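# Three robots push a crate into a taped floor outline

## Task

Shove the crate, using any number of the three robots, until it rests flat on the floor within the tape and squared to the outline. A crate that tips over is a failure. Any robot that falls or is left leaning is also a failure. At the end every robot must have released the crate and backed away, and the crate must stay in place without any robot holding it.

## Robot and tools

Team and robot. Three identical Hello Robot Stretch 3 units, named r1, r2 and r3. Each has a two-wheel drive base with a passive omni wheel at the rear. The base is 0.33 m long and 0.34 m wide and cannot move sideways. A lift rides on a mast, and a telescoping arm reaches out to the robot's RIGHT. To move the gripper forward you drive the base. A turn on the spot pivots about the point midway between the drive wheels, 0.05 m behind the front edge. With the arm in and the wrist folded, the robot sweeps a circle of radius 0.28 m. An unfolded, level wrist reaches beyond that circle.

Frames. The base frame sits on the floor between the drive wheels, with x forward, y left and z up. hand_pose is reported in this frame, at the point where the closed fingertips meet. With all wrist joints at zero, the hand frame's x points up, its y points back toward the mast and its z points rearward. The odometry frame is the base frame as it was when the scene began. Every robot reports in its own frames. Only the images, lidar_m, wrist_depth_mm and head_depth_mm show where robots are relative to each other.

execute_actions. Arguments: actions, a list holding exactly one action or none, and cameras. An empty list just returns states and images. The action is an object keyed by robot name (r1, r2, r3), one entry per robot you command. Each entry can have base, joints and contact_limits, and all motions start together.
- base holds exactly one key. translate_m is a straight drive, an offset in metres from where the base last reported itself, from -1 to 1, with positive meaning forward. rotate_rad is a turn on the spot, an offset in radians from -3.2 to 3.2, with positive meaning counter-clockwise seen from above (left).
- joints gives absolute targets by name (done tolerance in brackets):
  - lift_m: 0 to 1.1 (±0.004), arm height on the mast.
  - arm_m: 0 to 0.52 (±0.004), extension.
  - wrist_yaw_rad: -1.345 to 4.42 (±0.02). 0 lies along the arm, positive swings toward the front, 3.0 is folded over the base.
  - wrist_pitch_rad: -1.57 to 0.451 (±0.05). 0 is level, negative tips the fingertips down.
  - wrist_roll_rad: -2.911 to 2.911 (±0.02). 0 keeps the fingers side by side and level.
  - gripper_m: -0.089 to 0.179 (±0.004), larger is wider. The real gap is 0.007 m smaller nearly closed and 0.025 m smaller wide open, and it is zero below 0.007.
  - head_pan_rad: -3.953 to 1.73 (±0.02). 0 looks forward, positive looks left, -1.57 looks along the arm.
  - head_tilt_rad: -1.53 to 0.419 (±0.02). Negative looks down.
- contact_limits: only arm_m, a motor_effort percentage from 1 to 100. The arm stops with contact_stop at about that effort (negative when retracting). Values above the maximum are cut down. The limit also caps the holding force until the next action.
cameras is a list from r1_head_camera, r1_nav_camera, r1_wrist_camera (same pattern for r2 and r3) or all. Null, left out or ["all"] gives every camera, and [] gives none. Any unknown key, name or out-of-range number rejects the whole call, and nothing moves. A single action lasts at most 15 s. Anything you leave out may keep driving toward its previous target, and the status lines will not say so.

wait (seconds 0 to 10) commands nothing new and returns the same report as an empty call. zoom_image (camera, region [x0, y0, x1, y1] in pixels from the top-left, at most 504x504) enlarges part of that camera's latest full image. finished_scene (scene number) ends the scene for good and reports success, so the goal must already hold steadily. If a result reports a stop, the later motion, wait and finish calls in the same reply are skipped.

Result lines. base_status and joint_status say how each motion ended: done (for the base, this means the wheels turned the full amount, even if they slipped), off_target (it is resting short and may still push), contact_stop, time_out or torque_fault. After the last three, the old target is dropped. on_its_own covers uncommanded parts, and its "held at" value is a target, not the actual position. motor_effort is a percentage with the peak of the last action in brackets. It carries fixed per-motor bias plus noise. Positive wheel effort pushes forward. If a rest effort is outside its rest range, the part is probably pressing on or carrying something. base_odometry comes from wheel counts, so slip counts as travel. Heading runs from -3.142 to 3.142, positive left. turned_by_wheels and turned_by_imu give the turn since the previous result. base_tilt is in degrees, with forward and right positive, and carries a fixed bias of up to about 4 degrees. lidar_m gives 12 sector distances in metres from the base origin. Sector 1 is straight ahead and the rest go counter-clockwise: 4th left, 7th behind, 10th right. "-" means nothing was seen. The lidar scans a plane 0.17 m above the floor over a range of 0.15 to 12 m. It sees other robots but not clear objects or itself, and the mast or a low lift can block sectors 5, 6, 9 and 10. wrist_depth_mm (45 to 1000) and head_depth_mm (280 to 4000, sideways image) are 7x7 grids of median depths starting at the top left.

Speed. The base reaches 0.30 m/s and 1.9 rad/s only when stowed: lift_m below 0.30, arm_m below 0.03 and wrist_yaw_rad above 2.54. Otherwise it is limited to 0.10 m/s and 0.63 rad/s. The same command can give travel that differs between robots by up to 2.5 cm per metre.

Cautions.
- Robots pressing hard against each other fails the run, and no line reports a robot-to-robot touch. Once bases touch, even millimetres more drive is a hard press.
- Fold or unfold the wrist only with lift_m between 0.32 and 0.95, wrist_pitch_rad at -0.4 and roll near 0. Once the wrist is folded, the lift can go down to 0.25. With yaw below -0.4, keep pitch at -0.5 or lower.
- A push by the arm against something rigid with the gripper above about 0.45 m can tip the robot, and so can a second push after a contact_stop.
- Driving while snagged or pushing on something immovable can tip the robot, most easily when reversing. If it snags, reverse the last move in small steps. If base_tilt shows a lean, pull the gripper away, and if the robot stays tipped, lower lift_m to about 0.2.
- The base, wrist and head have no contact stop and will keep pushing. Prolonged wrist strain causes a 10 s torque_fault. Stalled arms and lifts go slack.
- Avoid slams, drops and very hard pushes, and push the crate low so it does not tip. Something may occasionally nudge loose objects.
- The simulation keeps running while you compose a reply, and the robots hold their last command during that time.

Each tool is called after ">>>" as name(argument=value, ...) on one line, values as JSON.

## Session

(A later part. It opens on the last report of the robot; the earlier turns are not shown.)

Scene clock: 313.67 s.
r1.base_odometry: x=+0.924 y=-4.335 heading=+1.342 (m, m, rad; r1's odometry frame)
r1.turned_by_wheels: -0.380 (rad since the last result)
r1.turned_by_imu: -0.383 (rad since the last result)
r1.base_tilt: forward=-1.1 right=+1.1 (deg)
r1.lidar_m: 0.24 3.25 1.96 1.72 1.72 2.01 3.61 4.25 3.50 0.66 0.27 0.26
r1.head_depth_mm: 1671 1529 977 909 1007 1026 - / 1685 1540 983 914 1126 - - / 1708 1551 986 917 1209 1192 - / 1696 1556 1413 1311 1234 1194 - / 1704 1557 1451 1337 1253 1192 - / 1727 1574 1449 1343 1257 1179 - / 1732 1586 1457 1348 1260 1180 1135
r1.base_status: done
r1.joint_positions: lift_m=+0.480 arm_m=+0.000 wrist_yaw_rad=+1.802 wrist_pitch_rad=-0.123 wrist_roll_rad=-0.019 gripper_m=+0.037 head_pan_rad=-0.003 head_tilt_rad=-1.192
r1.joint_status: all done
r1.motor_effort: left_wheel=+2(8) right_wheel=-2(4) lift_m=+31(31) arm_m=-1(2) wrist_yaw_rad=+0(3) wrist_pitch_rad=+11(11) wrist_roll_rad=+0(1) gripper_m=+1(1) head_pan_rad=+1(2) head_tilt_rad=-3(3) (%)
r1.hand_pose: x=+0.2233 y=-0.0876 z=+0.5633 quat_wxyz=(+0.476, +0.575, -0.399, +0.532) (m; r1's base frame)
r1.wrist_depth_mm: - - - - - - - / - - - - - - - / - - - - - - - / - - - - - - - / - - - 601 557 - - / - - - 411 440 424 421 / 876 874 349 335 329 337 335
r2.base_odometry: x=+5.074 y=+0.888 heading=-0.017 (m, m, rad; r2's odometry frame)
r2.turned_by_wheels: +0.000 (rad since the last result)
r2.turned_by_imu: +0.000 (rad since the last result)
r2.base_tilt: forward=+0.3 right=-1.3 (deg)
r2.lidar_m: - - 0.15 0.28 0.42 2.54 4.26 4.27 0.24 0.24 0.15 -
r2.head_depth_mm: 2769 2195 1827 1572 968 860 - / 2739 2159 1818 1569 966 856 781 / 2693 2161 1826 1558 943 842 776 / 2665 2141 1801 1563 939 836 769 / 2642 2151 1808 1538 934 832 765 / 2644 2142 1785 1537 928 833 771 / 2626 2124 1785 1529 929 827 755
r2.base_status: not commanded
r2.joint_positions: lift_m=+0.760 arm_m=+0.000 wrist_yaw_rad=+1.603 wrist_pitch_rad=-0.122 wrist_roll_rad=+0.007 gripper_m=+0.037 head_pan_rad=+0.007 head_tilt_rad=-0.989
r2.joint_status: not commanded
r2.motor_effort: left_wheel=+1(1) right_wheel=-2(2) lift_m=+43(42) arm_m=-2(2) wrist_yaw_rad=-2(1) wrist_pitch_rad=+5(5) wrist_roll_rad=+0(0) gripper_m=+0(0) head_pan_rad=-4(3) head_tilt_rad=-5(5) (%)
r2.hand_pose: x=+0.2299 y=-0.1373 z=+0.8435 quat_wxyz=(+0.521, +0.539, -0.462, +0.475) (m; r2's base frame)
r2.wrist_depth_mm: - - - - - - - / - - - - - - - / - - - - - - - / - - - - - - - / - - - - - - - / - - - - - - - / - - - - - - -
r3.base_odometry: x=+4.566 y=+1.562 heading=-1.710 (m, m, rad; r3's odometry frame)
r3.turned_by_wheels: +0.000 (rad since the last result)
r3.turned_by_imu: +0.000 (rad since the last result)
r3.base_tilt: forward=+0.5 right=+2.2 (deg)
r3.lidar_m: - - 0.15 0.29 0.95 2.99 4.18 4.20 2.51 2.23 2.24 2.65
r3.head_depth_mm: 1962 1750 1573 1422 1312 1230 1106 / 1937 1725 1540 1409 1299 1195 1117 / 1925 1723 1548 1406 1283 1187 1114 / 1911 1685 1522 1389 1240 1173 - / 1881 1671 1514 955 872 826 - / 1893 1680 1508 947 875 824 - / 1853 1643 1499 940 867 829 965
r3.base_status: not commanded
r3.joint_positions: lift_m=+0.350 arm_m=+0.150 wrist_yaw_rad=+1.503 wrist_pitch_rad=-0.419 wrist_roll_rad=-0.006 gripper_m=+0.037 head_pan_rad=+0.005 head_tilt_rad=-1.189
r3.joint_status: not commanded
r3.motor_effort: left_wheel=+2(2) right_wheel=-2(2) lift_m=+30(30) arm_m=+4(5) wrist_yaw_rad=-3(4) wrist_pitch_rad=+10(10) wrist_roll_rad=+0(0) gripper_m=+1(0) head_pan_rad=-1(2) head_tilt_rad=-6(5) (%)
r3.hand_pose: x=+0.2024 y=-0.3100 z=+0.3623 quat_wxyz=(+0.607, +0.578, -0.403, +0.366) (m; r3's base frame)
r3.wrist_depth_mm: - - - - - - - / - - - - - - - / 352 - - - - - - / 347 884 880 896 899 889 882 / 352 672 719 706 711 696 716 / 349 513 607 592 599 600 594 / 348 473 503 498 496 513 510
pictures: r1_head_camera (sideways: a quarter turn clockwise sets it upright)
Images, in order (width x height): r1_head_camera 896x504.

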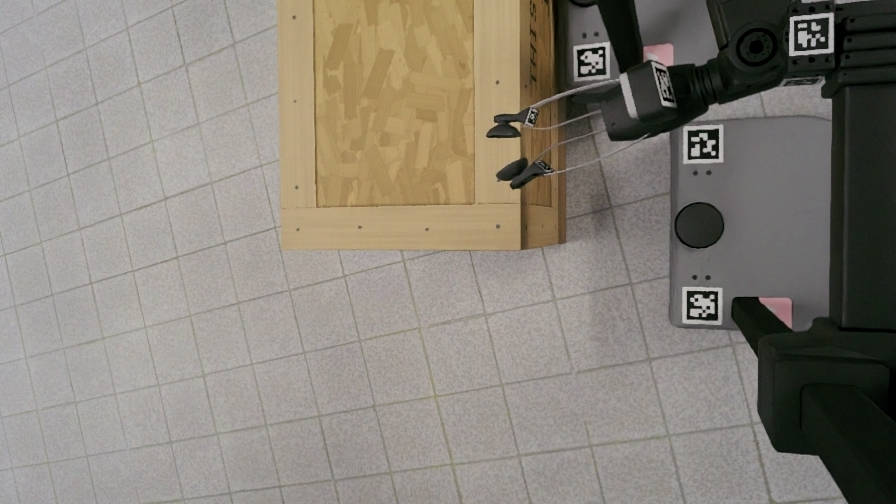

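>>> execute_actions(actions=[{"r1":{"base":{"translate_m":0.175}}}], cameras=["r1_head_camera"])

>>> execute_actions(actions=[{"r1":{"base":{"translate_m":0.06}},"r2":{"base":{"translate_m":0.06}},"r3":{"base":{"translate_m":0.06}}}], cameras=["r1_head_camera","r3_head_camera"])

Scene clock: 318.87 s.
r1.base_odometry: x=+0.964 y=-4.164 heading=+1.342 (m, m, rad; r1's odometry frame)
r1.turned_by_wheels: +0.000 (rad since the last result)
r1.turned_by_imu: +0.002 (rad since the last result)
r1.base_tilt: forward=-1.0 right=+1.1 (deg)
r1.lidar_m: - 3.41 2.01 1.76 1.76 2.07 3.72 4.43 0.27 0.26 0.15 -
r1.head_depth_mm: 1672 1524 1412 911 849 1016 - / 1679 1533 1414 916 860 - - / 1672 1550 1426 917 859 1003 - / 1697 1555 1431 1304 1222 1184 - / 1708 1573 1446 1340 1251 1195 - / 1723 1575 1451 1355 1256 1178 - / 1724 1578 1458 1354 1261 1179 1129
r1.base_status: done
r1.joint_positions: lift_m=+0.480 arm_m=+0.000 wrist_yaw_rad=+1.802 wrist_pitch_rad=-0.123 wrist_roll_rad=-0.019 gripper_m=+0.037 head_pan_rad=-0.003 head_tilt_rad=-1.192
r1.joint_status: not commanded
r1.motor_effort: left_wheel=+2(9) right_wheel=-1(2) lift_m=+31(31) arm_m=-1(2) wrist_yaw_rad=-1(1) wrist_pitch_rad=+11(11) wrist_roll_rad=+0(0) gripper_m=+0(2) head_pan_rad=+1(2) head_tilt_rad=-3(3) (%)
r1.hand_pose: x=+0.2233 y=-0.0876 z=+0.5634 quat_wxyz=(+0.476, +0.575, -0.399, +0.532) (m; r1's base frame)
r1.wrist_depth_mm: - - - - - - - / - - - - - - - / - - - - - - - / - - - - - - - / - - - - - - - / - - - 419 - - - / 859 872 346 338 327 338 330
r2.base_odometry: x=+5.074 y=+0.888 heading=-0.017 (m, m, rad; r2's odometry frame)
r2.turned_by_wheels: +0.000 (rad since the last result)
r2.turned_by_imu: +0.001 (rad since the last result)
r2.base_tilt: forward=+0.3 right=-1.3 (deg)
r2.lidar_m: - - 0.15 0.28 2.14 2.53 4.25 4.28 0.24 0.24 0.15 -
r2.head_depth_mm: 2754 2208 1824 1576 965 860 - / 2730 2164 1830 1565 960 859 780 / 2686 2174 1823 1558 940 840 777 / 2658 2158 1802 1548 931 837 770 / 2662 2153 1804 1551 937 834 768 / 2643 2126 1779 1528 929 831 772 / 2625 2113 1780 1527 932 826 758
r2.base_status: not commanded
r2.joint_positions: lift_m=+0.760 arm_m=+0.000 wrist_yaw_rad=+1.603 wrist_pitch_rad=-0.122 wrist_roll_rad=+0.007 gripper_m=+0.037 head_pan_rad=+0.007 head_tilt_rad=-0.989
r2.joint_status: not commanded
r2.motor_effort: left_wheel=+1(1) right_wheel=-2(2) lift_m=+42(42) arm_m=-2(2) wrist_yaw_rad=-3(2) wrist_pitch_rad=+5(5) wrist_roll_rad=+0(0) gripper_m=+1(0) head_pan_rad=-4(4) head_tilt_rad=-6(6) (%)
r2.hand_pose: x=+0.2299 y=-0.1373 z=+0.8435 quat_wxyz=(+0.521, +0.539, -0.462, +0.475) (m; r2's base frame)
r2.wrist_depth_mm: - - - - - - - / - - - - - - - / - - - - - - - / - - - - - - - / - - - - - - - / - - - - - - - / - - - - - - -
r3.base_odometry: x=+4.566 y=+1.562 heading=-1.710 (m, m, rad; r3's odometry frame)
r3.turned_by_wheels: +0.000 (rad since the last result)
r3.turned_by_imu: +0.001 (rad since the last result)
r3.base_tilt: forward=+0.5 right=+2.2 (deg)
r3.lidar_m: - - 0.15 0.29 2.52 2.99 4.20 4.20 2.52 2.22 2.23 2.65
r3.head_depth_mm: 1955 1733 1558 1421 1307 1226 1112 / 1919 1722 1550 1419 1294 1193 1117 / 1937 1704 1534 1411 1288 1188 1117 / 1910 1687 1528 1391 1244 1171 - / 1894 1698 1518 951 875 825 - / 1870 1666 1503 944 868 824 - / 1860 1648 1493 944 866 830 962
r3.base_status: not commanded
r3.joint_positions: lift_m=+0.350 arm_m=+0.150 wrist_yaw_rad=+1.503 wrist_pitch_rad=-0.419 wrist_roll_rad=-0.006 gripper_m=+0.037 head_pan_rad=+0.005 head_tilt_rad=-1.189
r3.joint_status: not commanded
r3.motor_effort: left_wheel=+2(3) right_wheel=-2(2) lift_m=+30(30) arm_m=+4(4) wrist_yaw_rad=-4(4) wrist_pitch_rad=+10(10) wrist_roll_rad=+0(0) gripper_m=-1(0) head_pan_rad=-2(2) head_tilt_rad=-6(6) (%)
r3.hand_pose: x=+0.2024 y=-0.3100 z=+0.3623 quat_wxyz=(+0.607, +0.578, -0.403, +0.366) (m; r3's base frame)
r3.wrist_depth_mm: - - - - - - - / - - - - - - - / 349 - - - - - - / 347 866 870 894 889 889 900 / 353 668 708 696 711 714 716 / 350 504 606 599 621 590 596 / 347 479 506 499 492 509 516
pictures: r1_head_camera (sideways: a quarter turn clockwise sets it upright)
Images, in order (width x height): r1_head_camera 896x504.

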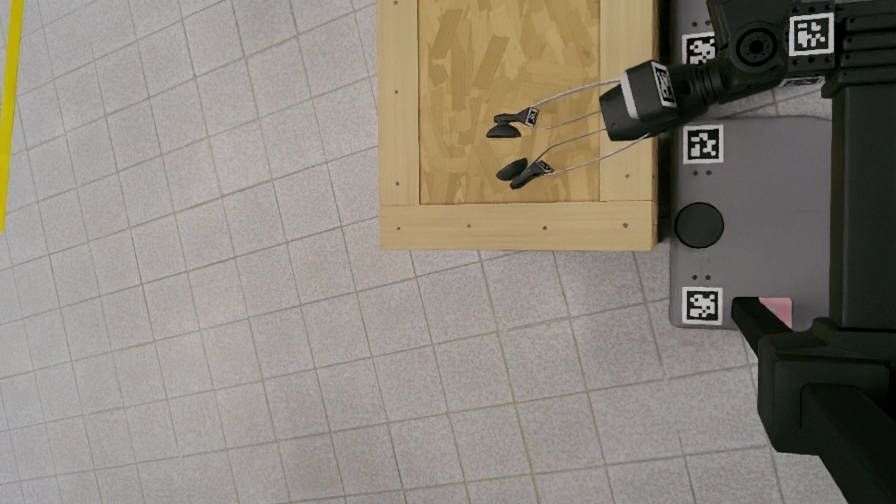

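Scene clock: 322.33 s.
r1.base_odometry: x=+0.977 y=-4.106 heading=+1.343 (m, m, rad; r1's odometry frame)
r1.turned_by_wheels: +0.001 (rad since the last result)
r1.turned_by_imu: -0.158 (rad since the last result)
r1.base_tilt: forward=-1.0 right=+1.1 (deg)
r1.lidar_m: - 4.51 2.22 1.77 1.76 1.90 2.89 4.44 3.88 0.27 0.15 -
r1.head_depth_mm: 1664 1534 1414 909 849 1025 - / 1676 1543 1420 913 860 - - / 1687 1550 1438 918 855 1003 - / 1704 1556 1437 923 876 1051 - / 1706 1553 1446 1337 1252 1193 - / 1711 1573 1453 1351 1253 1177 - / 1747 1583 1456 1358 1258 1184 1132
r1.base_status: translate_m off_target (by the wheels' count: +0.0597 of +0.0600)
r1.joint_positions: lift_m=+0.480 arm_m=+0.000 wrist_yaw_rad=+1.800 wrist_pitch_rad=-0.120 wrist_roll_rad=-0.019 gripper_m=+0.037 head_pan_rad=-0.003 head_tilt_rad=-1.192
r1.joint_status: not commanded
r1.on_its_own: left_wheel is at rest, and its effort (+60) is outside its rest range (-18 to +18); right_wheel is at rest, and its effort (+23) is outside its rest range (-18 to +18)
r1.motor_effort: left_wheel=+60(77) right_wheel=+23(50) lift_m=+29(31) arm_m=-1(1) wrist_yaw_rad=+0(1) wrist_pitch_rad=+10(11) wrist_roll_rad=+0(0) gripper_m=+0(0) head_pan_rad=+2(2) head_tilt_rad=-3(3) (%)
r1.hand_pose: x=+0.2236 y=-0.0880 z=+0.5640 quat_wxyz=(+0.476, +0.574, -0.400, +0.532) (m; r1's base frame)
r1.wrist_depth_mm: - - - - - - - / - - - - - - - / - - - - - - - / - - - - - - - / - - - - - - - / - - - 416 - 424 - / 878 871 331 339 330 335 336
r2.base_odometry: x=+5.134 y=+0.887 heading=-0.016 (m, m, rad; r2's odometry frame)
r2.turned_by_wheels: +0.001 (rad since the last result)
r2.turned_by_imu: -0.015 (rad since the last result)
r2.base_tilt: forward=+0.2 right=-1.3 (deg)
r2.lidar_m: - - 0.15 0.20 2.14 2.52 4.26 4.30 0.24 0.20 0.15 -
r2.head_depth_mm: 2756 2224 1835 1581 962 867 - / 2693 2159 1815 1565 961 847 782 / 2686 2153 1817 1548 939 843 763 / 2662 2133 1792 1555 936 837 756 / 2619 2124 1795 1542 934 836 758 / 2600 2136 1784 1542 928 830 761 / 2586 2107 1767 1520 922 827 757
r2.base_status: translate_m off_target (by the wheels' count: +0.0597 of +0.0600)
r2.joint_positions: lift_m=+0.760 arm_m=+0.000 wrist_yaw_rad=+1.600 wrist_pitch_rad=-0.120 wrist_roll_rad=+0.007 gripper_m=+0.037 head_pan_rad=+0.006 head_tilt_rad=-0.992
r2.joint_status: not commanded
r2.on_its_own: left_wheel is at rest, and its effort (+46) is outside its rest range (-18 to +18)
r2.motor_effort: left_wheel=+46(72) right_wheel=+18(67) lift_m=+38(44) arm_m=-1(2) wrist_yaw_rad=+0(2) wrist_pitch_rad=+4(5) wrist_roll_rad=+0(0) gripper_m=+0(0) head_pan_rad=-3(4) head_tilt_rad=-4(6) (%)
r2.hand_pose: x=+0.2301 y=-0.1380 z=+0.8442 quat_wxyz=(+0.521, +0.537, -0.463, +0.475) (m; r2's base frame)
r2.wrist_depth_mm: - - - - - - - / - - - - - - - / - - - - - - - / - - - - - - - / - - - - - - - / - - - - - - - / - - - - - - -
r3.base_odometry: x=+4.558 y=+1.502 heading=-1.710 (m, m, rad; r3's odometry frame)
r3.turned_by_wheels: +0.000 (rad since the last result)
r3.turned_by_imu: -0.002 (rad since the last result)
r3.base_tilt: forward=+0.5 right=+2.3 (deg)
r3.lidar_m: - - 0.15 0.21 2.53 2.98 4.21 4.24 2.51 2.23 2.23 2.62
r3.head_depth_mm: 1960 1733 1573 1418 1306 1228 1106 / 1934 1721 1545 1413 1298 1193 1119 / 1933 1712 1541 1398 1282 1189 1116 / 1909 1696 1530 1391 1253 1171 - / 1876 1681 1510 952 876 816 - / 1880 1674 1507 947 873 815 - / 1852 1665 1494 937 867 817 965
r3.base_status: translate_m off_target (by the wheels' count: +0.0596 of +0.0600)
r3.joint_positions: lift_m=+0.350 arm_m=+0.150 wrist_yaw_rad=+1.502 wrist_pitch_rad=-0.419 wrist_roll_rad=-0.006 gripper_m=+0.037 head_pan_rad=+0.005 head_tilt_rad=-1.189
r3.joint_status: not commanded
r3.on_its_own: left_wheel is at rest, and its effort (+60) is outside its rest range (-18 to +18); right_wheel is at rest, and its effort (+43) is outside its rest range (-18 to +18)
r3.motor_effort: left_wheel=+60(72) right_wheel=+43(49) lift_m=+29(30) arm_m=+5(5) wrist_yaw_rad=-2(4) wrist_pitch_rad=+10(11) wrist_roll_rad=+0(0) gripper_m=+0(1) head_pan_rad=-1(2) head_tilt_rad=-5(6) (%)
r3.hand_pose: x=+0.2024 y=-0.3104 z=+0.3624 quat_wxyz=(+0.608, +0.578, -0.403, +0.366) (m; r3's base frame)
r3.wrist_depth_mm: - - - - - - - / - - - - - - - / 354 - - - - - - / 344 877 866 880 860 893 893 / 357 667 710 709 718 714 709 / 354 551 609 597 613 592 601 / 347 472 503 503 497 516 510
pictures: r1_head_camera (sideways: a quarter turn clockwise sets it upright), r3_head_camera (sideways: a quarter turn clockwise sets it upright)
Images, in order (width x height): r1_head_camera 896x504, r3_head_camera 896x504.

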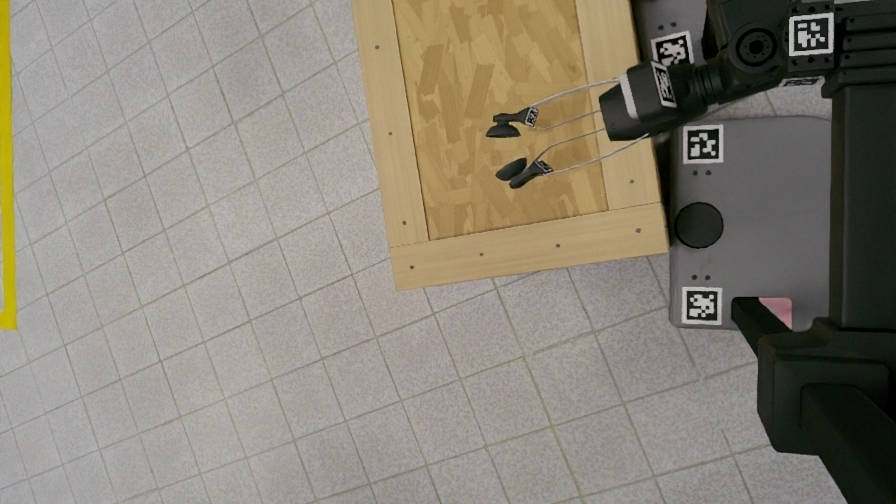

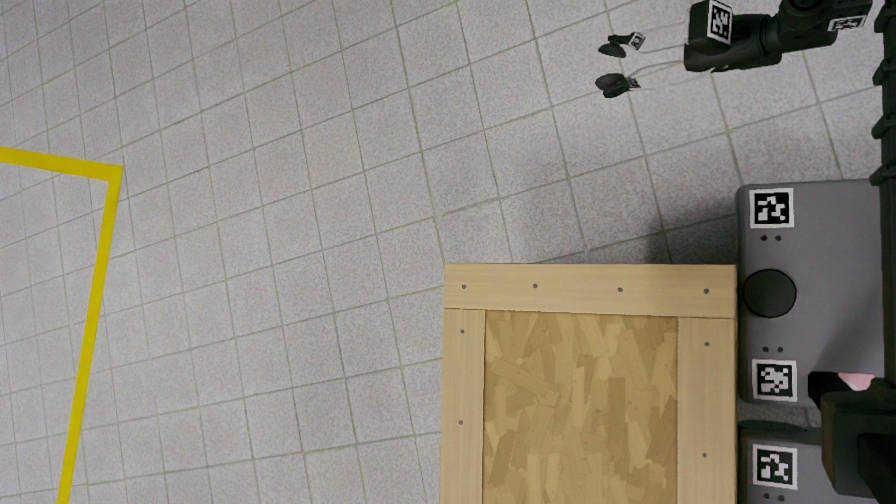

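>>> execute_actions(actions=[{"r1":{"base":{"translate_m":-0.36}},"r2":{"base":{"translate_m":-0.27}},"r3":{"base":{"translate_m":-0.27},"joints":{"arm_m":0.0}}}], cameras=[])

>>> execute_actions(actions=[{"r1":{"base":{"rotate_rad":-0.25}},"r2":{"base":{"rotate_rad":-0.17}},"r3":{"base":{"rotate_rad":-0.2}}}], cameras=[])

>>> execute_actions(actions=[{"r1":{"base":{"translate_m":0.25}},"r2":{"base":{"translate_m":0.21}},"r3":{"base":{"translate_m":0.22}}}], cameras=[])

>>> execute_actions(actions=[{"r1":{"base":{"rotate_rad":0.39}},"r2":{"base":{"rotate_rad":0.17}},"r3":{"base":{"rotate_rad":0.2}}}], cameras=["r1_head_camera","r3_head_camera"])

Scene clock: 342.33 s.
r1.base_odometry: x=+0.896 y=-4.457 heading=+1.343 (m, m, rad; r1's odometry frame)
r1.turned_by_wheels: +0.000 (rad since the last result)
r1.turned_by_imu: -0.002 (rad since the last result)
r1.base_tilt: forward=-1.1 right=+1.1 (deg)
r1.lidar_m: 0.41 3.39 2.05 1.63 1.62 1.75 2.65 4.11 4.01 0.32 0.32 0.45
r1.head_depth_mm: 1673 1059 980 1275 1226 1020 - / 1678 1061 983 1188 1241 - - / 1688 1069 988 1135 1235 1185 - / 1706 1551 1014 1292 1244 1195 - / 1709 1567 1445 1341 1251 1194 - / 1718 1575 1450 1351 1259 1183 - / 1729 1578 1459 1354 1266 1183 1136
r1.base_status: done
r1.joint_positions: lift_m=+0.480 arm_m=+0.000 wrist_yaw_rad=+1.800 wrist_pitch_rad=-0.120 wrist_roll_rad=-0.019 gripper_m=+0.037 head_pan_rad=-0.003 head_tilt_rad=-1.192
r1.joint_status: not commanded
r1.motor_effort: left_wheel=+1(55) right_wheel=+0(22) lift_m=+29(29) arm_m=-1(1) wrist_yaw_rad=-1(1) wrist_pitch_rad=+10(10) wrist_roll_rad=+0(0) gripper_m=+1(1) head_pan_rad=+2(2) head_tilt_rad=-2(2) (%)
r1.hand_pose: x=+0.2236 y=-0.0880 z=+0.5640 quat_wxyz=(+0.476, +0.574, -0.400, +0.532) (m; r1's base frame)
r1.wrist_depth_mm: - - - - - - - / - - - - - - - / - - - - - - - / - - - - - - - / - - - 572 574 568 554 / - - - 421 439 419 416 / 839 873 826 427 418 404 397
r2.base_odometry: x=+4.864 y=+0.891 heading=-0.016 (m, m, rad; r2's odometry frame)
r2.turned_by_wheels: +0.000 (rad since the last result)
r2.turned_by_imu: +0.001 (rad since the last result)
r2.base_tilt: forward=+0.2 right=-1.3 (deg)
r2.lidar_m: 0.32 0.33 0.45 0.44 2.08 2.43 3.99 4.02 0.25 0.25 0.45 0.33
r2.head_depth_mm: 2735 2209 1825 1532 967 1215 - / 2697 2188 1819 1080 959 1164 1096 / 2671 2163 1800 1073 942 1157 1099 / 2676 2167 1802 1072 933 1157 1099 / 2646 2121 1786 1064 941 1156 1094 / 2616 2126 1781 1063 930 1145 1083 / 2607 2112 1788 1053 927 1131 1084
r2.base_status: done
r2.joint_positions: lift_m=+0.760 arm_m=+0.000 wrist_yaw_rad=+1.600 wrist_pitch_rad=-0.120 wrist_roll_rad=+0.007 gripper_m=+0.037 head_pan_rad=+0.006 head_tilt_rad=-0.992
r2.joint_status: not commanded
r2.motor_effort: left_wheel=+0(43) right_wheel=+0(18) lift_m=+39(39) arm_m=-2(1) wrist_yaw_rad=+0(0) wrist_pitch_rad=+4(4) wrist_roll_rad=+0(0) gripper_m=+0(0) head_pan_rad=-4(3) head_tilt_rad=-4(4) (%)
r2.hand_pose: x=+0.2301 y=-0.1380 z=+0.8442 quat_wxyz=(+0.521, +0.537, -0.463, +0.475) (m; r2's base frame)
r2.wrist_depth_mm: - - - - - - - / - - - - - - - / - - - - - - - / - - - - - - - / - - - - - - - / - - - - - - - / - 752 705 704 701 - -
r3.base_odometry: x=+4.596 y=+1.770 heading=-1.710 (m, m, rad; r3's odometry frame)
r3.turned_by_wheels: +0.000 (rad since the last result)
r3.turned_by_imu: +0.002 (rad since the last result)
r3.base_tilt: forward=+0.5 right=+2.2 (deg)
r3.lidar_m: 0.32 0.33 0.46 0.36 2.47 2.92 3.96 3.97 2.59 2.29 2.29 2.70
r3.head_depth_mm: 1950 1733 1555 1423 1304 1204 1114 / 1952 1708 1545 1414 1288 1197 1114 / 1914 1707 1534 1402 1293 1220 - / 1903 1698 1505 1350 1262 1193 - / 1885 1675 1050 956 1186 1188 - / 1856 1662 1040 948 1184 1170 - / 1845 1659 1032 943 1181 1159 961
r3.base_status: done
r3.joint_positions: lift_m=+0.350 arm_m=+0.000 wrist_yaw_rad=+1.502 wrist_pitch_rad=-0.419 wrist_roll_rad=-0.006 gripper_m=+0.037 head_pan_rad=+0.005 head_tilt_rad=-1.189
r3.joint_status: all done
r3.motor_effort: left_wheel=-1(55) right_wheel=+1(41) lift_m=+29(29) arm_m=-3(4) wrist_yaw_rad=-1(2) wrist_pitch_rad=+10(10) wrist_roll_rad=+0(0) gripper_m=+0(1) head_pan_rad=-2(1) head_tilt_rad=-5(6) (%)
r3.hand_pose: x=+0.2024 y=-0.1609 z=+0.3624 quat_wxyz=(+0.608, +0.578, -0.403, +0.366) (m; r3's base frame)
r3.wrist_depth_mm: - - - - - - - / 327 319 527 - - - - / 243 251 528 - - - - / 261 268 529 876 880 894 922 / 294 297 451 696 698 715 735 / 327 332 382 579 613 593 597 / 366 371 487 506 490 511 516
pictures: none
No camera images: the call's "cameras" was empty. Leave "cameras" out to get every camera's image.

Scene clock: 343.70 s.
r1.base_odometry: x=+0.896 y=-4.457 heading=+1.093 (m, m, rad; r1's odometry frame)
r1.turned_by_wheels: -0.250 (rad since the last result)
r1.turned_by_imu: -0.252 (rad since the last result)
r1.base_tilt: forward=-1.1 right=+1.1 (deg)
r1.lidar_m: 0.41 0.41 2.64 1.75 1.61 1.63 2.05 4.12 4.16 3.41 0.31 0.53
r1.head_depth_mm: 1673 1060 1013 1314 1055 1033 - / 1670 1064 1002 1302 1227 - - / 1680 1067 986 1281 1235 1185 - / 1690 1075 992 1139 1242 1191 - / 1709 1561 1001 1307 1248 1190 - / 1725 1576 1437 1345 1254 1178 - / 1730 1584 1450 1346 1259 1178 1130
r1.base_status: done
r1.joint_positions: lift_m=+0.480 arm_m=+0.000 wrist_yaw_rad=+1.800 wrist_pitch_rad=-0.120 wrist_roll_rad=-0.019 gripper_m=+0.037 head_pan_rad=-0.003 head_tilt_rad=-1.192
r1.joint_status: not commanded
r1.motor_effort: left_wheel=+3(8) right_wheel=-1(4) lift_m=+29(29) arm_m=-2(1) wrist_yaw_rad=-1(0) wrist_pitch_rad=+9(10) wrist_roll_rad=+0(0) gripper_m=+0(0) head_pan_rad=+2(2) head_tilt_rad=-2(2) (%)
r1.hand_pose: x=+0.2236 y=-0.0880 z=+0.5640 quat_wxyz=(+0.476, +0.574, -0.400, +0.532) (m; r1's base frame)
r1.wrist_depth_mm: - - - - - - - / - - - - - - - / - - - - - - - / - - - - 819 848 - / - - 616 564 564 549 564 / - - - 453 486 508 542 / 870 855 445 473 501 536 574
r2.base_odometry: x=+4.864 y=+0.891 heading=-0.186 (m, m, rad; r2's odometry frame)
r2.turned_by_wheels: -0.170 (rad since the last result)
r2.turned_by_imu: -0.168 (rad since the last result)
r2.base_tilt: forward=+0.2 right=-1.3 (deg)
r2.lidar_m: 0.32 0.32 0.39 2.10 0.44 2.25 3.35 4.00 3.41 0.23 0.38 0.35
r2.head_depth_mm: 2717 2194 1835 1573 1400 1251 - / 2684 2191 1815 1103 982 1216 957 / 2709 2172 1806 1076 961 1177 1099 / 2671 2135 1803 1073 933 1155 1104 / 2619 2153 1799 1065 934 1146 1092 / 2612 2134 1779 1062 931 1051 1086 / 2596 2101 1764 1051 929 963 1083
r2.base_status: done
r2.joint_positions: lift_m=+0.760 arm_m=+0.000 wrist_yaw_rad=+1.600 wrist_pitch_rad=-0.120 wrist_roll_rad=+0.007 gripper_m=+0.037 head_pan_rad=+0.006 head_tilt_rad=-0.992
r2.joint_status: not commanded
r2.motor_effort: left_wheel=+1(4) right_wheel=-2(5) lift_m=+38(38) arm_m=-1(2) wrist_yaw_rad=+0(0) wrist_pitch_rad=+4(4) wrist_roll_rad=+0(0) gripper_m=+0(0) head_pan_rad=-3(4) head_tilt_rad=-4(4) (%)
r2.hand_pose: x=+0.2301 y=-0.1380 z=+0.8442 quat_wxyz=(+0.521, +0.537, -0.463, +0.475) (m; r2's base frame)
r2.wrist_depth_mm: - - - - - - - / - - - - - - - / - - - - - - - / - - - - - - - / - - - - - - - / - - - - - - - / - - 708 734 739 - -
r3.base_odometry: x=+4.596 y=+1.770 heading=-1.910 (m, m, rad; r3's odometry frame)
r3.turned_by_wheels: -0.200 (rad since the last result)
r3.turned_by_imu: -0.200 (rad since the last result)
r3.base_tilt: forward=+0.5 right=+2.2 (deg)
r3.lidar_m: 0.32 0.32 0.39 0.36 0.38 2.63 3.87 3.93 2.98 2.32 2.29 2.45
r3.head_depth_mm: 1967 1744 1564 1423 1306 1199 1111 / 1946 1714 1547 1406 1292 1203 1119 / 1906 1706 1547 1400 1287 1209 - / 1898 1682 1526 1392 1274 1192 - / 1875 1686 1518 1330 1233 1180 - / 1866 1671 1037 951 1075 1175 - / 1850 1659 1029 939 987 1167 968
r3.base_status: done
r3.joint_positions: lift_m=+0.350 arm_m=+0.000 wrist_yaw_rad=+1.502 wrist_pitch_rad=-0.419 wrist_roll_rad=-0.006 gripper_m=+0.037 head_pan_rad=+0.005 head_tilt_rad=-1.189
r3.joint_status: not commanded
r3.motor_effort: left_wheel=+2(6) right_wheel=-3(4) lift_m=+29(29) arm_m=-3(3) wrist_yaw_rad=-2(2) wrist_pitch_rad=+10(10) wrist_roll_rad=+0(0) gripper_m=+0(1) head_pan_rad=-2(1) head_tilt_rad=-6(6) (%)
r3.hand_pose: x=+0.2024 y=-0.1609 z=+0.3624 quat_wxyz=(+0.608, +0.578, -0.403, +0.366) (m; r3's base frame)
r3.wrist_depth_mm: - - - - - - - / 322 452 - - - - - / 247 442 - - - - - / 261 410 884 877 906 872 886 / 282 390 709 711 711 732 701 / 309 365 613 591 598 597 592 / 343 371 511 509 490 520 512
pictures: none
No camera images: the call's "cameras" was empty. Leave "cameras" out to get every camera's image.

Scene clock: 347.27 s.
r1.base_odometry: x=+1.011 y=-4.235 heading=+1.093 (m, m, rad; r1's odometry frame)
r1.turned_by_wheels: +0.000 (rad since the last result)
r1.turned_by_imu: +0.002 (rad since the last result)
r1.base_tilt: forward=-1.0 right=+1.2 (deg)
r1.lidar_m: 0.18 0.18 2.88 1.91 1.77 1.79 2.26 4.31 4.34 3.24 0.24 0.23
r1.head_depth_mm: 1668 1529 975 928 1065 1026 - / 1678 1532 984 918 1093 - - / 1689 1547 990 918 1210 1187 - / 1700 1550 992 922 942 1194 - / 1699 1560 1439 928 891 1194 - / 1720 1570 1448 1320 1258 1181 - / 1732 1586 1460 1353 1257 1179 1129
r1.base_status: done
r1.joint_positions: lift_m=+0.480 arm_m=+0.000 wrist_yaw_rad=+1.800 wrist_pitch_rad=-0.120 wrist_roll_rad=-0.019 gripper_m=+0.037 head_pan_rad=-0.003 head_tilt_rad=-1.192
r1.joint_status: not commanded
r1.motor_effort: left_wheel=+2(9) right_wheel=-2(3) lift_m=+29(29) arm_m=-1(1) wrist_yaw_rad=+0(0) wrist_pitch_rad=+9(10) wrist_roll_rad=+0(0) gripper_m=+1(0) head_pan_rad=+2(2) head_tilt_rad=-2(2) (%)
r1.hand_pose: x=+0.2236 y=-0.0880 z=+0.5640 quat_wxyz=(+0.476, +0.574, -0.400, +0.532) (m; r1's base frame)
r1.wrist_depth_mm: - - - - - - - / - - - - - - - / - - - - - - - / - - - - - - - / - - - 543 561 574 560 / - 421 - 426 445 424 418 / 566 333 333 338 329 342 329
r2.base_odometry: x=+5.070 y=+0.852 heading=-0.186 (m, m, rad; r2's odometry frame)
r2.turned_by_wheels: +0.000 (rad since the last result)
r2.turned_by_imu: +0.001 (rad since the last result)
r2.base_tilt: forward=+0.1 right=-1.3 (deg)
r2.lidar_m: - - 0.15 0.28 0.37 2.33 3.47 4.21 3.30 0.23 0.20 0.15
r2.head_depth_mm: 2721 2189 1821 1570 1406 880 - / 2668 2157 1809 1559 960 841 966 / 2706 2167 1801 1567 939 838 1074 / 2657 2154 1811 1542 939 835 1057 / 2670 2160 1797 1542 935 832 793 / 2610 2118 1795 1531 931 830 780 / 2610 2119 1768 1516 930 827 769
r2.base_status: done
r2.joint_positions: lift_m=+0.760 arm_m=+0.000 wrist_yaw_rad=+1.600 wrist_pitch_rad=-0.120 wrist_roll_rad=+0.007 gripper_m=+0.037 head_pan_rad=+0.006 head_tilt_rad=-0.992
r2.joint_status: not commanded
r2.motor_effort: left_wheel=+1(6) right_wheel=-2(3) lift_m=+38(38) arm_m=-2(1) wrist_yaw_rad=-1(1) wrist_pitch_rad=+4(4) wrist_roll_rad=+0(0) gripper_m=+0(0) head_pan_rad=-3(3) head_tilt_rad=-4(4) (%)
r2.hand_pose: x=+0.2301 y=-0.1380 z=+0.8442 quat_wxyz=(+0.521, +0.537, -0.463, +0.475) (m; r2's base frame)
r2.wrist_depth_mm: - - - - - - - / - - - - - - - / - - - - - - - / - - - - - - - / - - - - - - - / - - - - - - - / - - - - - - -
r3.base_odometry: x=+4.522 y=+1.562 heading=-1.909 (m, m, rad; r3's odometry frame)
r3.turned_by_wheels: +0.000 (rad since the last result)
r3.turned_by_imu: +0.001 (rad since the last result)
r3.base_tilt: forward=+0.5 right=+2.2 (deg)
r3.lidar_m: 3.44 - 0.15 0.24 0.37 2.74 4.03 4.15 2.86 2.23 2.20 2.35
r3.head_depth_mm: 1947 1730 1567 1425 1305 1198 1117 / 1958 1728 1540 1411 1288 1195 1115 / 1908 1704 1540 1407 1287 1212 - / 1906 1695 1518 1395 1281 1194 - / 1890 1678 1522 1378 1223 1078 - / 1858 1663 1508 947 870 825 - / 1871 1657 1495 944 865 817 1047
r3.base_status: done
r3.joint_positions: lift_m=+0.350 arm_m=+0.000 wrist_yaw_rad=+1.502 wrist_pitch_rad=-0.419 wrist_roll_rad=-0.006 gripper_m=+0.037 head_pan_rad=+0.005 head_tilt_rad=-1.189
r3.joint_status: not commanded
r3.motor_effort: left_wheel=+2(6) right_wheel=-3(2) lift_m=+29(29) arm_m=-4(4) wrist_yaw_rad=-2(2) wrist_pitch_rad=+10(10) wrist_roll_rad=+0(0) gripper_m=+1(1) head_pan_rad=-1(2) head_tilt_rad=-6(6) (%)
r3.hand_pose: x=+0.2024 y=-0.1609 z=+0.3624 quat_wxyz=(+0.608, +0.578, -0.403, +0.366) (m; r3's base frame)
r3.wrist_depth_mm: - - - - - - - / 353 - - - - - - / 320 - - - - - - / 314 836 858 888 910 893 930 / 301 490 717 701 705 723 725 / 289 475 605 581 610 598 593 / 284 482 503 501 500 507 516
pictures: none
No camera images: the call's "cameras" was empty. Leave "cameras" out to get every camera's image.

Scene clock: 348.87 s.
r1.base_odometry: x=+1.011 y=-4.235 heading=+1.483 (m, m, rad; r1's odometry frame)
r1.turned_by_wheels: +0.390 (rad since the last result)
r1.turned_by_imu: +0.394 (rad since the last result)
r1.base_tilt: forward=-1.1 right=+1.2 (deg)
r1.lidar_m: 0.18 0.18 2.04 1.77 1.77 2.05 3.60 4.32 3.49 0.25 0.26 0.19
r1.head_depth_mm: 1672 1528 979 905 968 1023 - / 1676 1533 981 915 876 - - / 1684 1541 985 919 954 1190 - / 1701 1550 1409 927 1141 1195 - / 1697 1563 1445 1342 1247 1192 - / 1720 1571 1447 1345 1255 1177 - / 1728 1573 1455 1355 1261 1178 1127
r1.base_status: done
r1.joint_positions: lift_m=+0.480 arm_m=+0.000 wrist_yaw_rad=+1.800 wrist_pitch_rad=-0.120 wrist_roll_rad=-0.019 gripper_m=+0.037 head_pan_rad=-0.003 head_tilt_rad=-1.192
r1.joint_status: not commanded
r1.motor_effort: left_wheel=-3(8) right_wheel=+2(6) lift_m=+29(29) arm_m=-1(1) wrist_yaw_rad=+0(0) wrist_pitch_rad=+10(9) wrist_roll_rad=-1(0) gripper_m=+0(1) head_pan_rad=+1(2) head_tilt_rad=-2(2) (%)
r1.hand_pose: x=+0.2236 y=-0.0880 z=+0.5640 quat_wxyz=(+0.476, +0.574, -0.400, +0.532) (m; r1's base frame)
r1.wrist_depth_mm: - - - - - - - / - - - - - - - / - - - - - - - / - - - - - - - / - - - - - - - / - - - 424 451 417 420 / 853 877 329 336 327 335 336
r2.base_odometry: x=+5.070 y=+0.852 heading=-0.016 (m, m, rad; r2's odometry frame)
r2.turned_by_wheels: +0.170 (rad since the last result)
r2.turned_by_imu: +0.168 (rad since the last result)
r2.base_tilt: forward=+0.2 right=-1.2 (deg)
r2.lidar_m: - 0.15 0.16 0.38 0.54 2.53 4.22 4.22 0.25 0.25 0.16 0.15
r2.head_depth_mm: 2750 2216 1814 1569 1354 862 - / 2695 2174 1827 1564 961 845 938 / 2675 2159 1815 1554 939 839 1054 / 2668 2166 1793 1559 939 837 961 / 2604 2119 1789 1534 936 835 897 / 2606 2124 1797 1531 929 830 949 / 2596 2127 1776 1528 926 826 916
r2.base_status: done
r2.joint_positions: lift_m=+0.760 arm_m=+0.000 wrist_yaw_rad=+1.600 wrist_pitch_rad=-0.120 wrist_roll_rad=+0.007 gripper_m=+0.037 head_pan_rad=+0.006 head_tilt_rad=-0.992
r2.joint_status: not commanded
r2.motor_effort: left_wheel=-2(6) right_wheel=+3(4) lift_m=+39(38) arm_m=-1(2) wrist_yaw_rad=+0(1) wrist_pitch_rad=+4(4) wrist_roll_rad=+0(1) gripper_m=+0(0) head_pan_rad=-4(3) head_tilt_rad=-4(4) (%)
r2.hand_pose: x=+0.2301 y=-0.1380 z=+0.8442 quat_wxyz=(+0.521, +0.537, -0.463, +0.475) (m; r2's base frame)
r2.wrist_depth_mm: - - - - - - - / - - - - - - - / - - - - - - - / - - - - - - - / - - - - - - - / - - - - - - - / - - - - - - -
r3.base_odometry: x=+4.522 y=+1.562 heading=-1.710 (m, m, rad; r3's odometry frame)
r3.turned_by_wheels: +0.200 (rad since the last result)
r3.turned_by_imu: +0.201 (rad since the last result)
r3.base_tilt: forward=+0.5 right=+2.2 (deg)
r3.lidar_m: 0.16 - 0.15 0.36 2.56 3.01 4.13 4.16 2.47 2.20 2.20 2.60
r3.head_depth_mm: 1950 1728 1561 1425 1303 1198 1116 / 1919 1723 1548 1407 1297 1190 1120 / 1905 1717 1547 1406 1290 1216 - / 1891 1702 1523 1391 1271 1194 - / 1888 1673 1529 952 885 1127 - / 1873 1664 1509 946 870 832 - / 1850 1668 1486 941 865 981 964
r3.base_status: done
r3.joint_positions: lift_m=+0.350 arm_m=+0.000 wrist_yaw_rad=+1.502 wrist_pitch_rad=-0.419 wrist_roll_rad=-0.006 gripper_m=+0.037 head_pan_rad=+0.005 head_tilt_rad=-1.189
r3.joint_status: not commanded
r3.motor_effort: left_wheel=-4(8) right_wheel=+3(6) lift_m=+30(29) arm_m=-3(4) wrist_yaw_rad=-2(2) wrist_pitch_rad=+10(10) wrist_roll_rad=+0(0) gripper_m=+1(1) head_pan_rad=-2(1) head_tilt_rad=-5(5) (%)
r3.hand_pose: x=+0.2024 y=-0.1609 z=+0.3624 quat_wxyz=(+0.608, +0.578, -0.403, +0.366) (m; r3's base frame)
r3.wrist_depth_mm: - - - - - - - / 323 357 - - - - - / 228 314 - - - - - / 216 318 844 879 870 895 878 / 219 317 690 696 727 701 710 / 221 315 501 591 620 603 583 / 220 290 501 501 498 510 516
pictures: r1_head_camera (sideways: a quarter turn clockwise sets it upright), r3_head_camera (sideways: a quarter turn clockwise sets it upright)
Images, in order (width x height): r1_head_camera 896x504, r3_head_camera 896x504.

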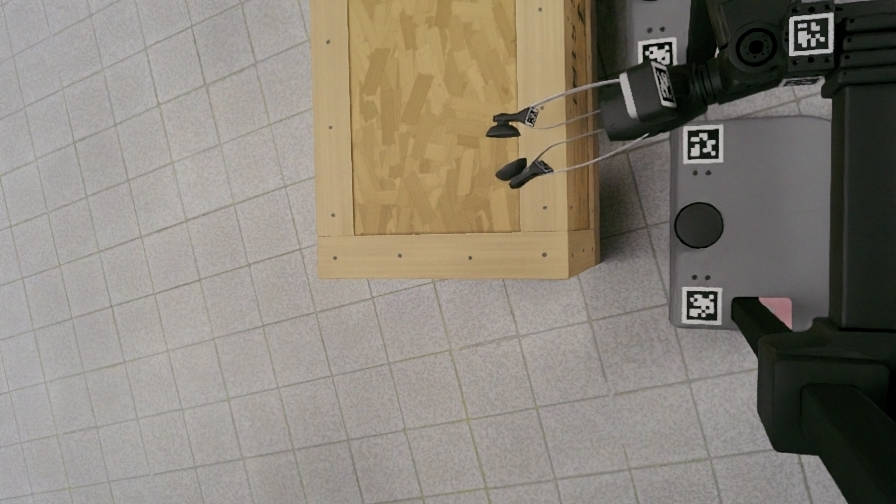

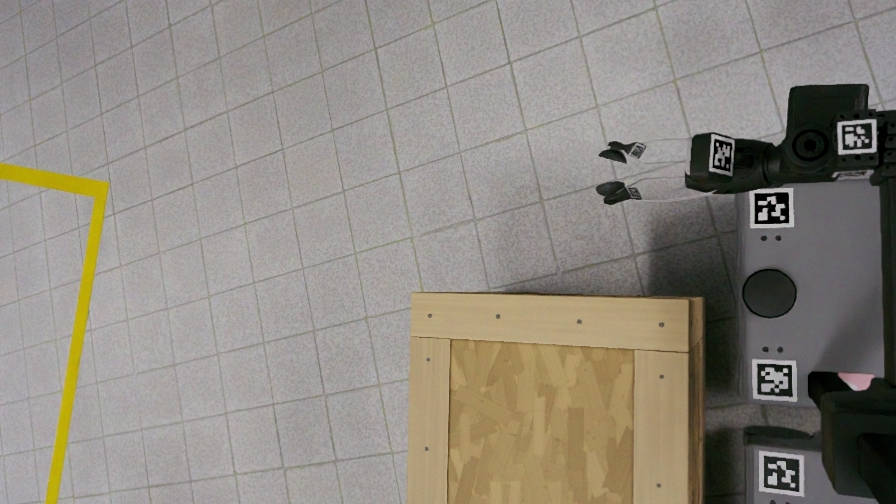

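>>> execute_actions(actions=[{"r1":{"base":{"translate_m":0.12},"joints":{"wrist_yaw_rad":2.4}},"r2":{"base":{"translate_m":0.055},"joints":{"wrist_yaw_rad":2.4}},"r3":{"base":{"translate_m":0.045}}}], cameras=[])

>>> execute_actions(actions=[{"r1":{"base":{"translate_m":0.07}},"r2":{"base":{"translate_m":0.07}},"r3":{"base":{"translate_m":0.07}}}], cameras=["r1_head_camera","r3_head_camera"])

Scene clock: 354.93 s.
r1.base_odometry: x=+1.021 y=-4.115 heading=+1.483 (m, m, rad; r1's odometry frame)
r1.turned_by_wheels: +0.000 (rad since the last result)
r1.turned_by_imu: +0.001 (rad since the last result)
r1.base_tilt: forward=-1.1 right=+1.1 (deg)
r1.lidar_m: - - 2.07 1.80 1.80 2.09 3.67 4.43 0.26 0.25 0.15 -
r1.head_depth_mm: 1668 1522 1414 913 851 1016 - / 1671 1527 1429 915 853 1066 - / 1688 1549 1426 918 858 - - / 1702 1557 1438 929 860 1186 - / 1706 1569 1440 1333 1250 1190 - / 1712 1572 1453 1354 1262 1179 - / 1743 1582 1454 1353 1256 1180 1130
r1.base_status: done
r1.joint_positions: lift_m=+0.480 arm_m=+0.000 wrist_yaw_rad=+2.398 wrist_pitch_rad=-0.120 wrist_roll_rad=-0.019 gripper_m=+0.037 head_pan_rad=-0.003 head_tilt_rad=-1.192
r1.joint_status: all done
r1.motor_effort: left_wheel=-4(5) right_wheel=+2(7) lift_m=+29(29) arm_m=-1(0) wrist_yaw_rad=+2(1) wrist_pitch_rad=+10(10) wrist_roll_rad=+0(0) gripper_m=+0(1) head_pan_rad=+2(2) head_tilt_rad=-2(2) (%)
r1.hand_pose: x=+0.1490 y=+0.0399 z=+0.5640 quat_wxyz=(+0.299, +0.667, -0.214, +0.649) (m; r1's base frame)
r1.wrist_depth_mm: - - - - - - - / - - - - - - - / - - - - - - - / - - - - - - - / - - - - - - - / - - - - - - - / 841 843 890 859 573 334 335
r2.base_odometry: x=+5.125 y=+0.852 heading=-0.016 (m, m, rad; r2's odometry frame)
r2.turned_by_wheels: +0.000 (rad since the last result)
r2.turned_by_imu: +0.001 (rad since the last result)
r2.base_tilt: forward=+0.2 right=-1.3 (deg)
r2.lidar_m: - - 0.15 0.23 2.18 2.55 4.26 4.27 0.25 0.23 0.15 -
r2.head_depth_mm: 2736 2196 1835 1564 1301 845 781 / 2678 2186 1826 1565 942 841 778 / 2678 2181 1820 1555 939 844 - / 2675 2154 1796 1553 941 837 777 / 2630 2130 1795 1554 935 833 762 / 2613 2141 1774 1528 928 843 760 / 2569 2104 1769 1531 923 828 759
r2.base_status: done
r2.joint_positions: lift_m=+0.760 arm_m=+0.000 wrist_yaw_rad=+2.397 wrist_pitch_rad=-0.120 wrist_roll_rad=+0.007 gripper_m=+0.037 head_pan_rad=+0.006 head_tilt_rad=-0.992
r2.joint_status: all done
r2.motor_effort: left_wheel=-2(4) right_wheel=+3(5) lift_m=+39(39) arm_m=-1(1) wrist_yaw_rad=+1(1) wrist_pitch_rad=+4(4) wrist_roll_rad=+0(0) gripper_m=+0(0) head_pan_rad=-4(3) head_tilt_rad=-4(4) (%)
r2.hand_pose: x=+0.1491 y=+0.0398 z=+0.8442 quat_wxyz=(+0.296, +0.675, -0.218, +0.640) (m; r2's base frame)
r2.wrist_depth_mm: - - - - - - - / - - - - - - - / - - - - - - - / - - - - - - - / - - - - - - - / - - - - - - - / - - - - - - -
r3.base_odometry: x=+4.516 y=+1.518 heading=-1.710 (m, m, rad; r3's odometry frame)
r3.turned_by_wheels: +0.000 (rad since the last result)
r3.turned_by_imu: +0.001 (rad since the last result)
r3.base_tilt: forward=+0.5 right=+2.2 (deg)
r3.lidar_m: 0.16 - 0.15 0.24 2.57 3.02 4.19 4.21 2.47 2.18 2.19 2.58
r3.head_depth_mm: 1958 1742 1554 1425 1301 1196 1118 / 1934 1724 1552 1406 1299 1197 1116 / 1933 1707 1545 1399 1289 1217 - / 1892 1703 1527 1395 1276 1194 - / 1861 1679 1519 952 884 825 - / 1891 1658 1510 946 870 813 - / 1851 1640 1498 940 865 817 965
r3.base_status: done
r3.joint_positions: lift_m=+0.350 arm_m=+0.000 wrist_yaw_rad=+1.502 wrist_pitch_rad=-0.419 wrist_roll_rad=-0.006 gripper_m=+0.037 head_pan_rad=+0.005 head_tilt_rad=-1.189
r3.joint_status: not commanded
r3.motor_effort: left_wheel=-2(5) right_wheel=+3(7) lift_m=+29(29) arm_m=-3(3) wrist_yaw_rad=-2(2) wrist_pitch_rad=+10(10) wrist_roll_rad=+0(0) gripper_m=+1(0) head_pan_rad=-2(1) head_tilt_rad=-5(6) (%)
r3.hand_pose: x=+0.2024 y=-0.1609 z=+0.3624 quat_wxyz=(+0.608, +0.578, -0.403, +0.366) (m; r3's base frame)
r3.wrist_depth_mm: - - - - - - - / 315 - - - - - - / 227 317 - - - - - / 219 319 864 861 862 867 877 / 217 316 709 691 706 707 729 / 220 313 492 596 614 595 602 / 219 293 512 512 496 514 519
pictures: none
No camera images: the call's "cameras" was empty. Leave "cameras" out to get every camera's image.

Scene clock: 358.27 s.
r1.base_odometry: x=+1.027 y=-4.046 heading=+1.483 (m, m, rad; r1's odometry frame)
r1.turned_by_wheels: +0.001 (rad since the last result)
r1.turned_by_imu: +0.004 (rad since the last result)
r1.base_tilt: forward=-1.1 right=+1.1 (deg)
r1.lidar_m: - - 2.07 1.80 1.80 2.09 3.69 4.45 0.26 0.21 0.15 -
r1.head_depth_mm: 1664 1534 1422 909 851 937 - / 1669 1533 1424 916 852 840 - / 1681 1543 1428 918 859 - - / 1700 1553 1439 934 863 822 - / 1708 1562 1437 1343 1248 1196 - / 1721 1567 1448 1343 1258 1180 - / 1741 1589 1464 1356 1266 1181 1129
r1.base_status: translate_m off_target (by the wheels' count: +0.0697 of +0.0700)
r1.joint_positions: lift_m=+0.480 arm_m=+0.000 wrist_yaw_rad=+2.398 wrist_pitch_rad=-0.120 wrist_roll_rad=-0.019 gripper_m=+0.037 head_pan_rad=-0.003 head_tilt_rad=-1.192
r1.joint_status: not commanded
r1.on_its_own: left_wheel is at rest, and its effort (+63) is outside its rest range (-18 to +18); right_wheel is at rest, and its effort (+24) is outside its rest range (-18 to +18)
r1.motor_effort: left_wheel=+63(74) right_wheel=+24(47) lift_m=+29(29) arm_m=-1(1) wrist_yaw_rad=+2(2) wrist_pitch_rad=+10(9) wrist_roll_rad=+0(0) gripper_m=+0(0) head_pan_rad=+1(2) head_tilt_rad=-2(3) (%)
r1.hand_pose: x=+0.1489 y=+0.0400 z=+0.5641 quat_wxyz=(+0.298, +0.667, -0.214, +0.649) (m; r1's base frame)
r1.wrist_depth_mm: - - - - - - - / - - - - - - - / - - - - - - - / - - - - - - - / - - - - - - - / - - - - - - - / 880 850 858 877 579 335 347
r2.base_odometry: x=+5.195 y=+0.851 heading=-0.016 (m, m, rad; r2's odometry frame)
r2.turned_by_wheels: +0.000 (rad since the last result)
r2.turned_by_imu: -0.001 (rad since the last result)
r2.base_tilt: forward=+0.2 right=-1.3 (deg)
r2.lidar_m: - - 0.15 0.20 2.17 2.55 4.28 4.26 0.25 0.20 0.15 -
r2.head_depth_mm: 2727 2199 1839 1567 964 846 781 / 2662 2171 1817 1556 944 844 782 / 2634 2150 1810 1551 941 839 - / 2667 2149 1788 1545 934 835 759 / 2646 2138 1785 1539 934 833 751 / 2611 2107 1781 1531 930 842 760 / 2597 2116 1778 1523 924 827 759
r2.base_status: translate_m off_target (by the wheels' count: +0.0697 of +0.0700)
r2.joint_positions: lift_m=+0.760 arm_m=+0.000 wrist_yaw_rad=+2.400 wrist_pitch_rad=-0.120 wrist_roll_rad=+0.007 gripper_m=+0.037 head_pan_rad=+0.004 head_tilt_rad=-0.992
r2.joint_status: not commanded
r2.on_its_own: left_wheel is at rest, and its effort (+28) is outside its rest range (-18 to +18); right_wheel is at rest, and its effort (+29) is outside its rest range (-18 to +18)
r2.motor_effort: left_wheel=+28(71) right_wheel=+29(73) lift_m=+38(42) arm_m=-1(2) wrist_yaw_rad=-1(2) wrist_pitch_rad=+4(5) wrist_roll_rad=+0(0) gripper_m=+0(0) head_pan_rad=-3(4) head_tilt_rad=-4(4) (%)
r2.hand_pose: x=+0.1485 y=+0.0404 z=+0.8442 quat_wxyz=(+0.295, +0.675, -0.217, +0.640) (m; r2's base frame)
r2.wrist_depth_mm: - - - - - - - / - - - - - - - / - - - - - - - / - - - - - - - / - - - - - - - / - - - - - - - / - - - - - - -
r3.base_odometry: x=+4.507 y=+1.449 heading=-1.709 (m, m, rad; r3's odometry frame)
r3.turned_by_wheels: +0.000 (rad since the last result)
r3.turned_by_imu: +0.002 (rad since the last result)
r3.base_tilt: forward=+0.5 right=+2.2 (deg)
r3.lidar_m: 0.16 - 0.15 0.21 2.57 3.04 4.19 4.16 2.45 2.19 2.19 2.59
r3.head_depth_mm: 1951 1731 1558 1421 1297 1200 1118 / 1938 1714 1552 1404 1293 1204 1119 / 1918 1712 1539 1400 1286 1214 - / 1895 1690 1532 1395 1278 1199 - / 1889 1687 1508 954 876 827 - / 1871 1671 1501 948 870 816 - / 1849 1641 1506 938 866 821 966
r3.base_status: translate_m off_target (by the wheels' count: +0.0697 of +0.0700)
r3.joint_positions: lift_m=+0.350 arm_m=+0.000 wrist_yaw_rad=+1.501 wrist_pitch_rad=-0.419 wrist_roll_rad=-0.006 gripper_m=+0.037 head_pan_rad=+0.005 head_tilt_rad=-1.189
r3.joint_status: not commanded
r3.on_its_own: left_wheel is at rest, and its effort (+59) is outside its rest range (-18 to +18); right_wheel is at rest, and its effort (+39) is outside its rest range (-18 to +18)
r3.motor_effort: left_wheel=+59(77) right_wheel=+39(54) lift_m=+28(29) arm_m=-3(3) wrist_yaw_rad=-2(2) wrist_pitch_rad=+10(10) wrist_roll_rad=+0(0) gripper_m=+0(2) head_pan_rad=-2(1) head_tilt_rad=-6(5) (%)
r3.hand_pose: x=+0.2024 y=-0.1609 z=+0.3625 quat_wxyz=(+0.608, +0.578, -0.403, +0.366) (m; r3's base frame)
r3.wrist_depth_mm: - - - - - - - / 317 - - - - - - / 230 313 - - - - - / 217 316 888 873 883 891 916 / 216 313 716 702 710 723 720 / 217 309 506 603 609 586 598 / 217 289 489 506 496 507 509
pictures: r1_head_camera (sideways: a quarter turn clockwise sets it upright), r3_head_camera (sideways: a quarter turn clockwise sets it upright)
Images, in order (width x height): r1_head_camera 896x504, r3_head_camera 896x504.

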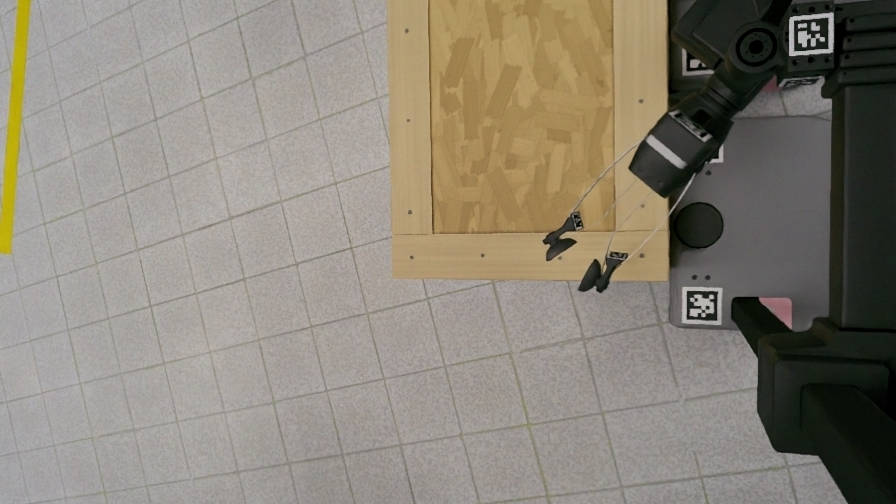

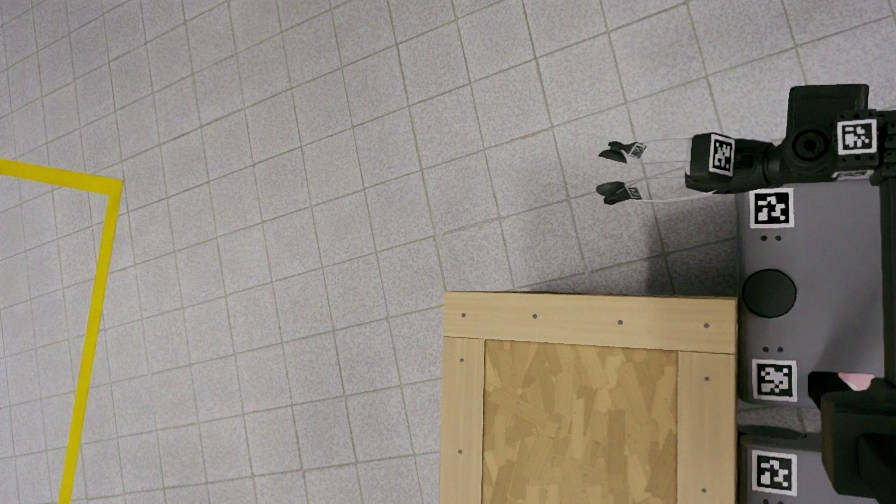

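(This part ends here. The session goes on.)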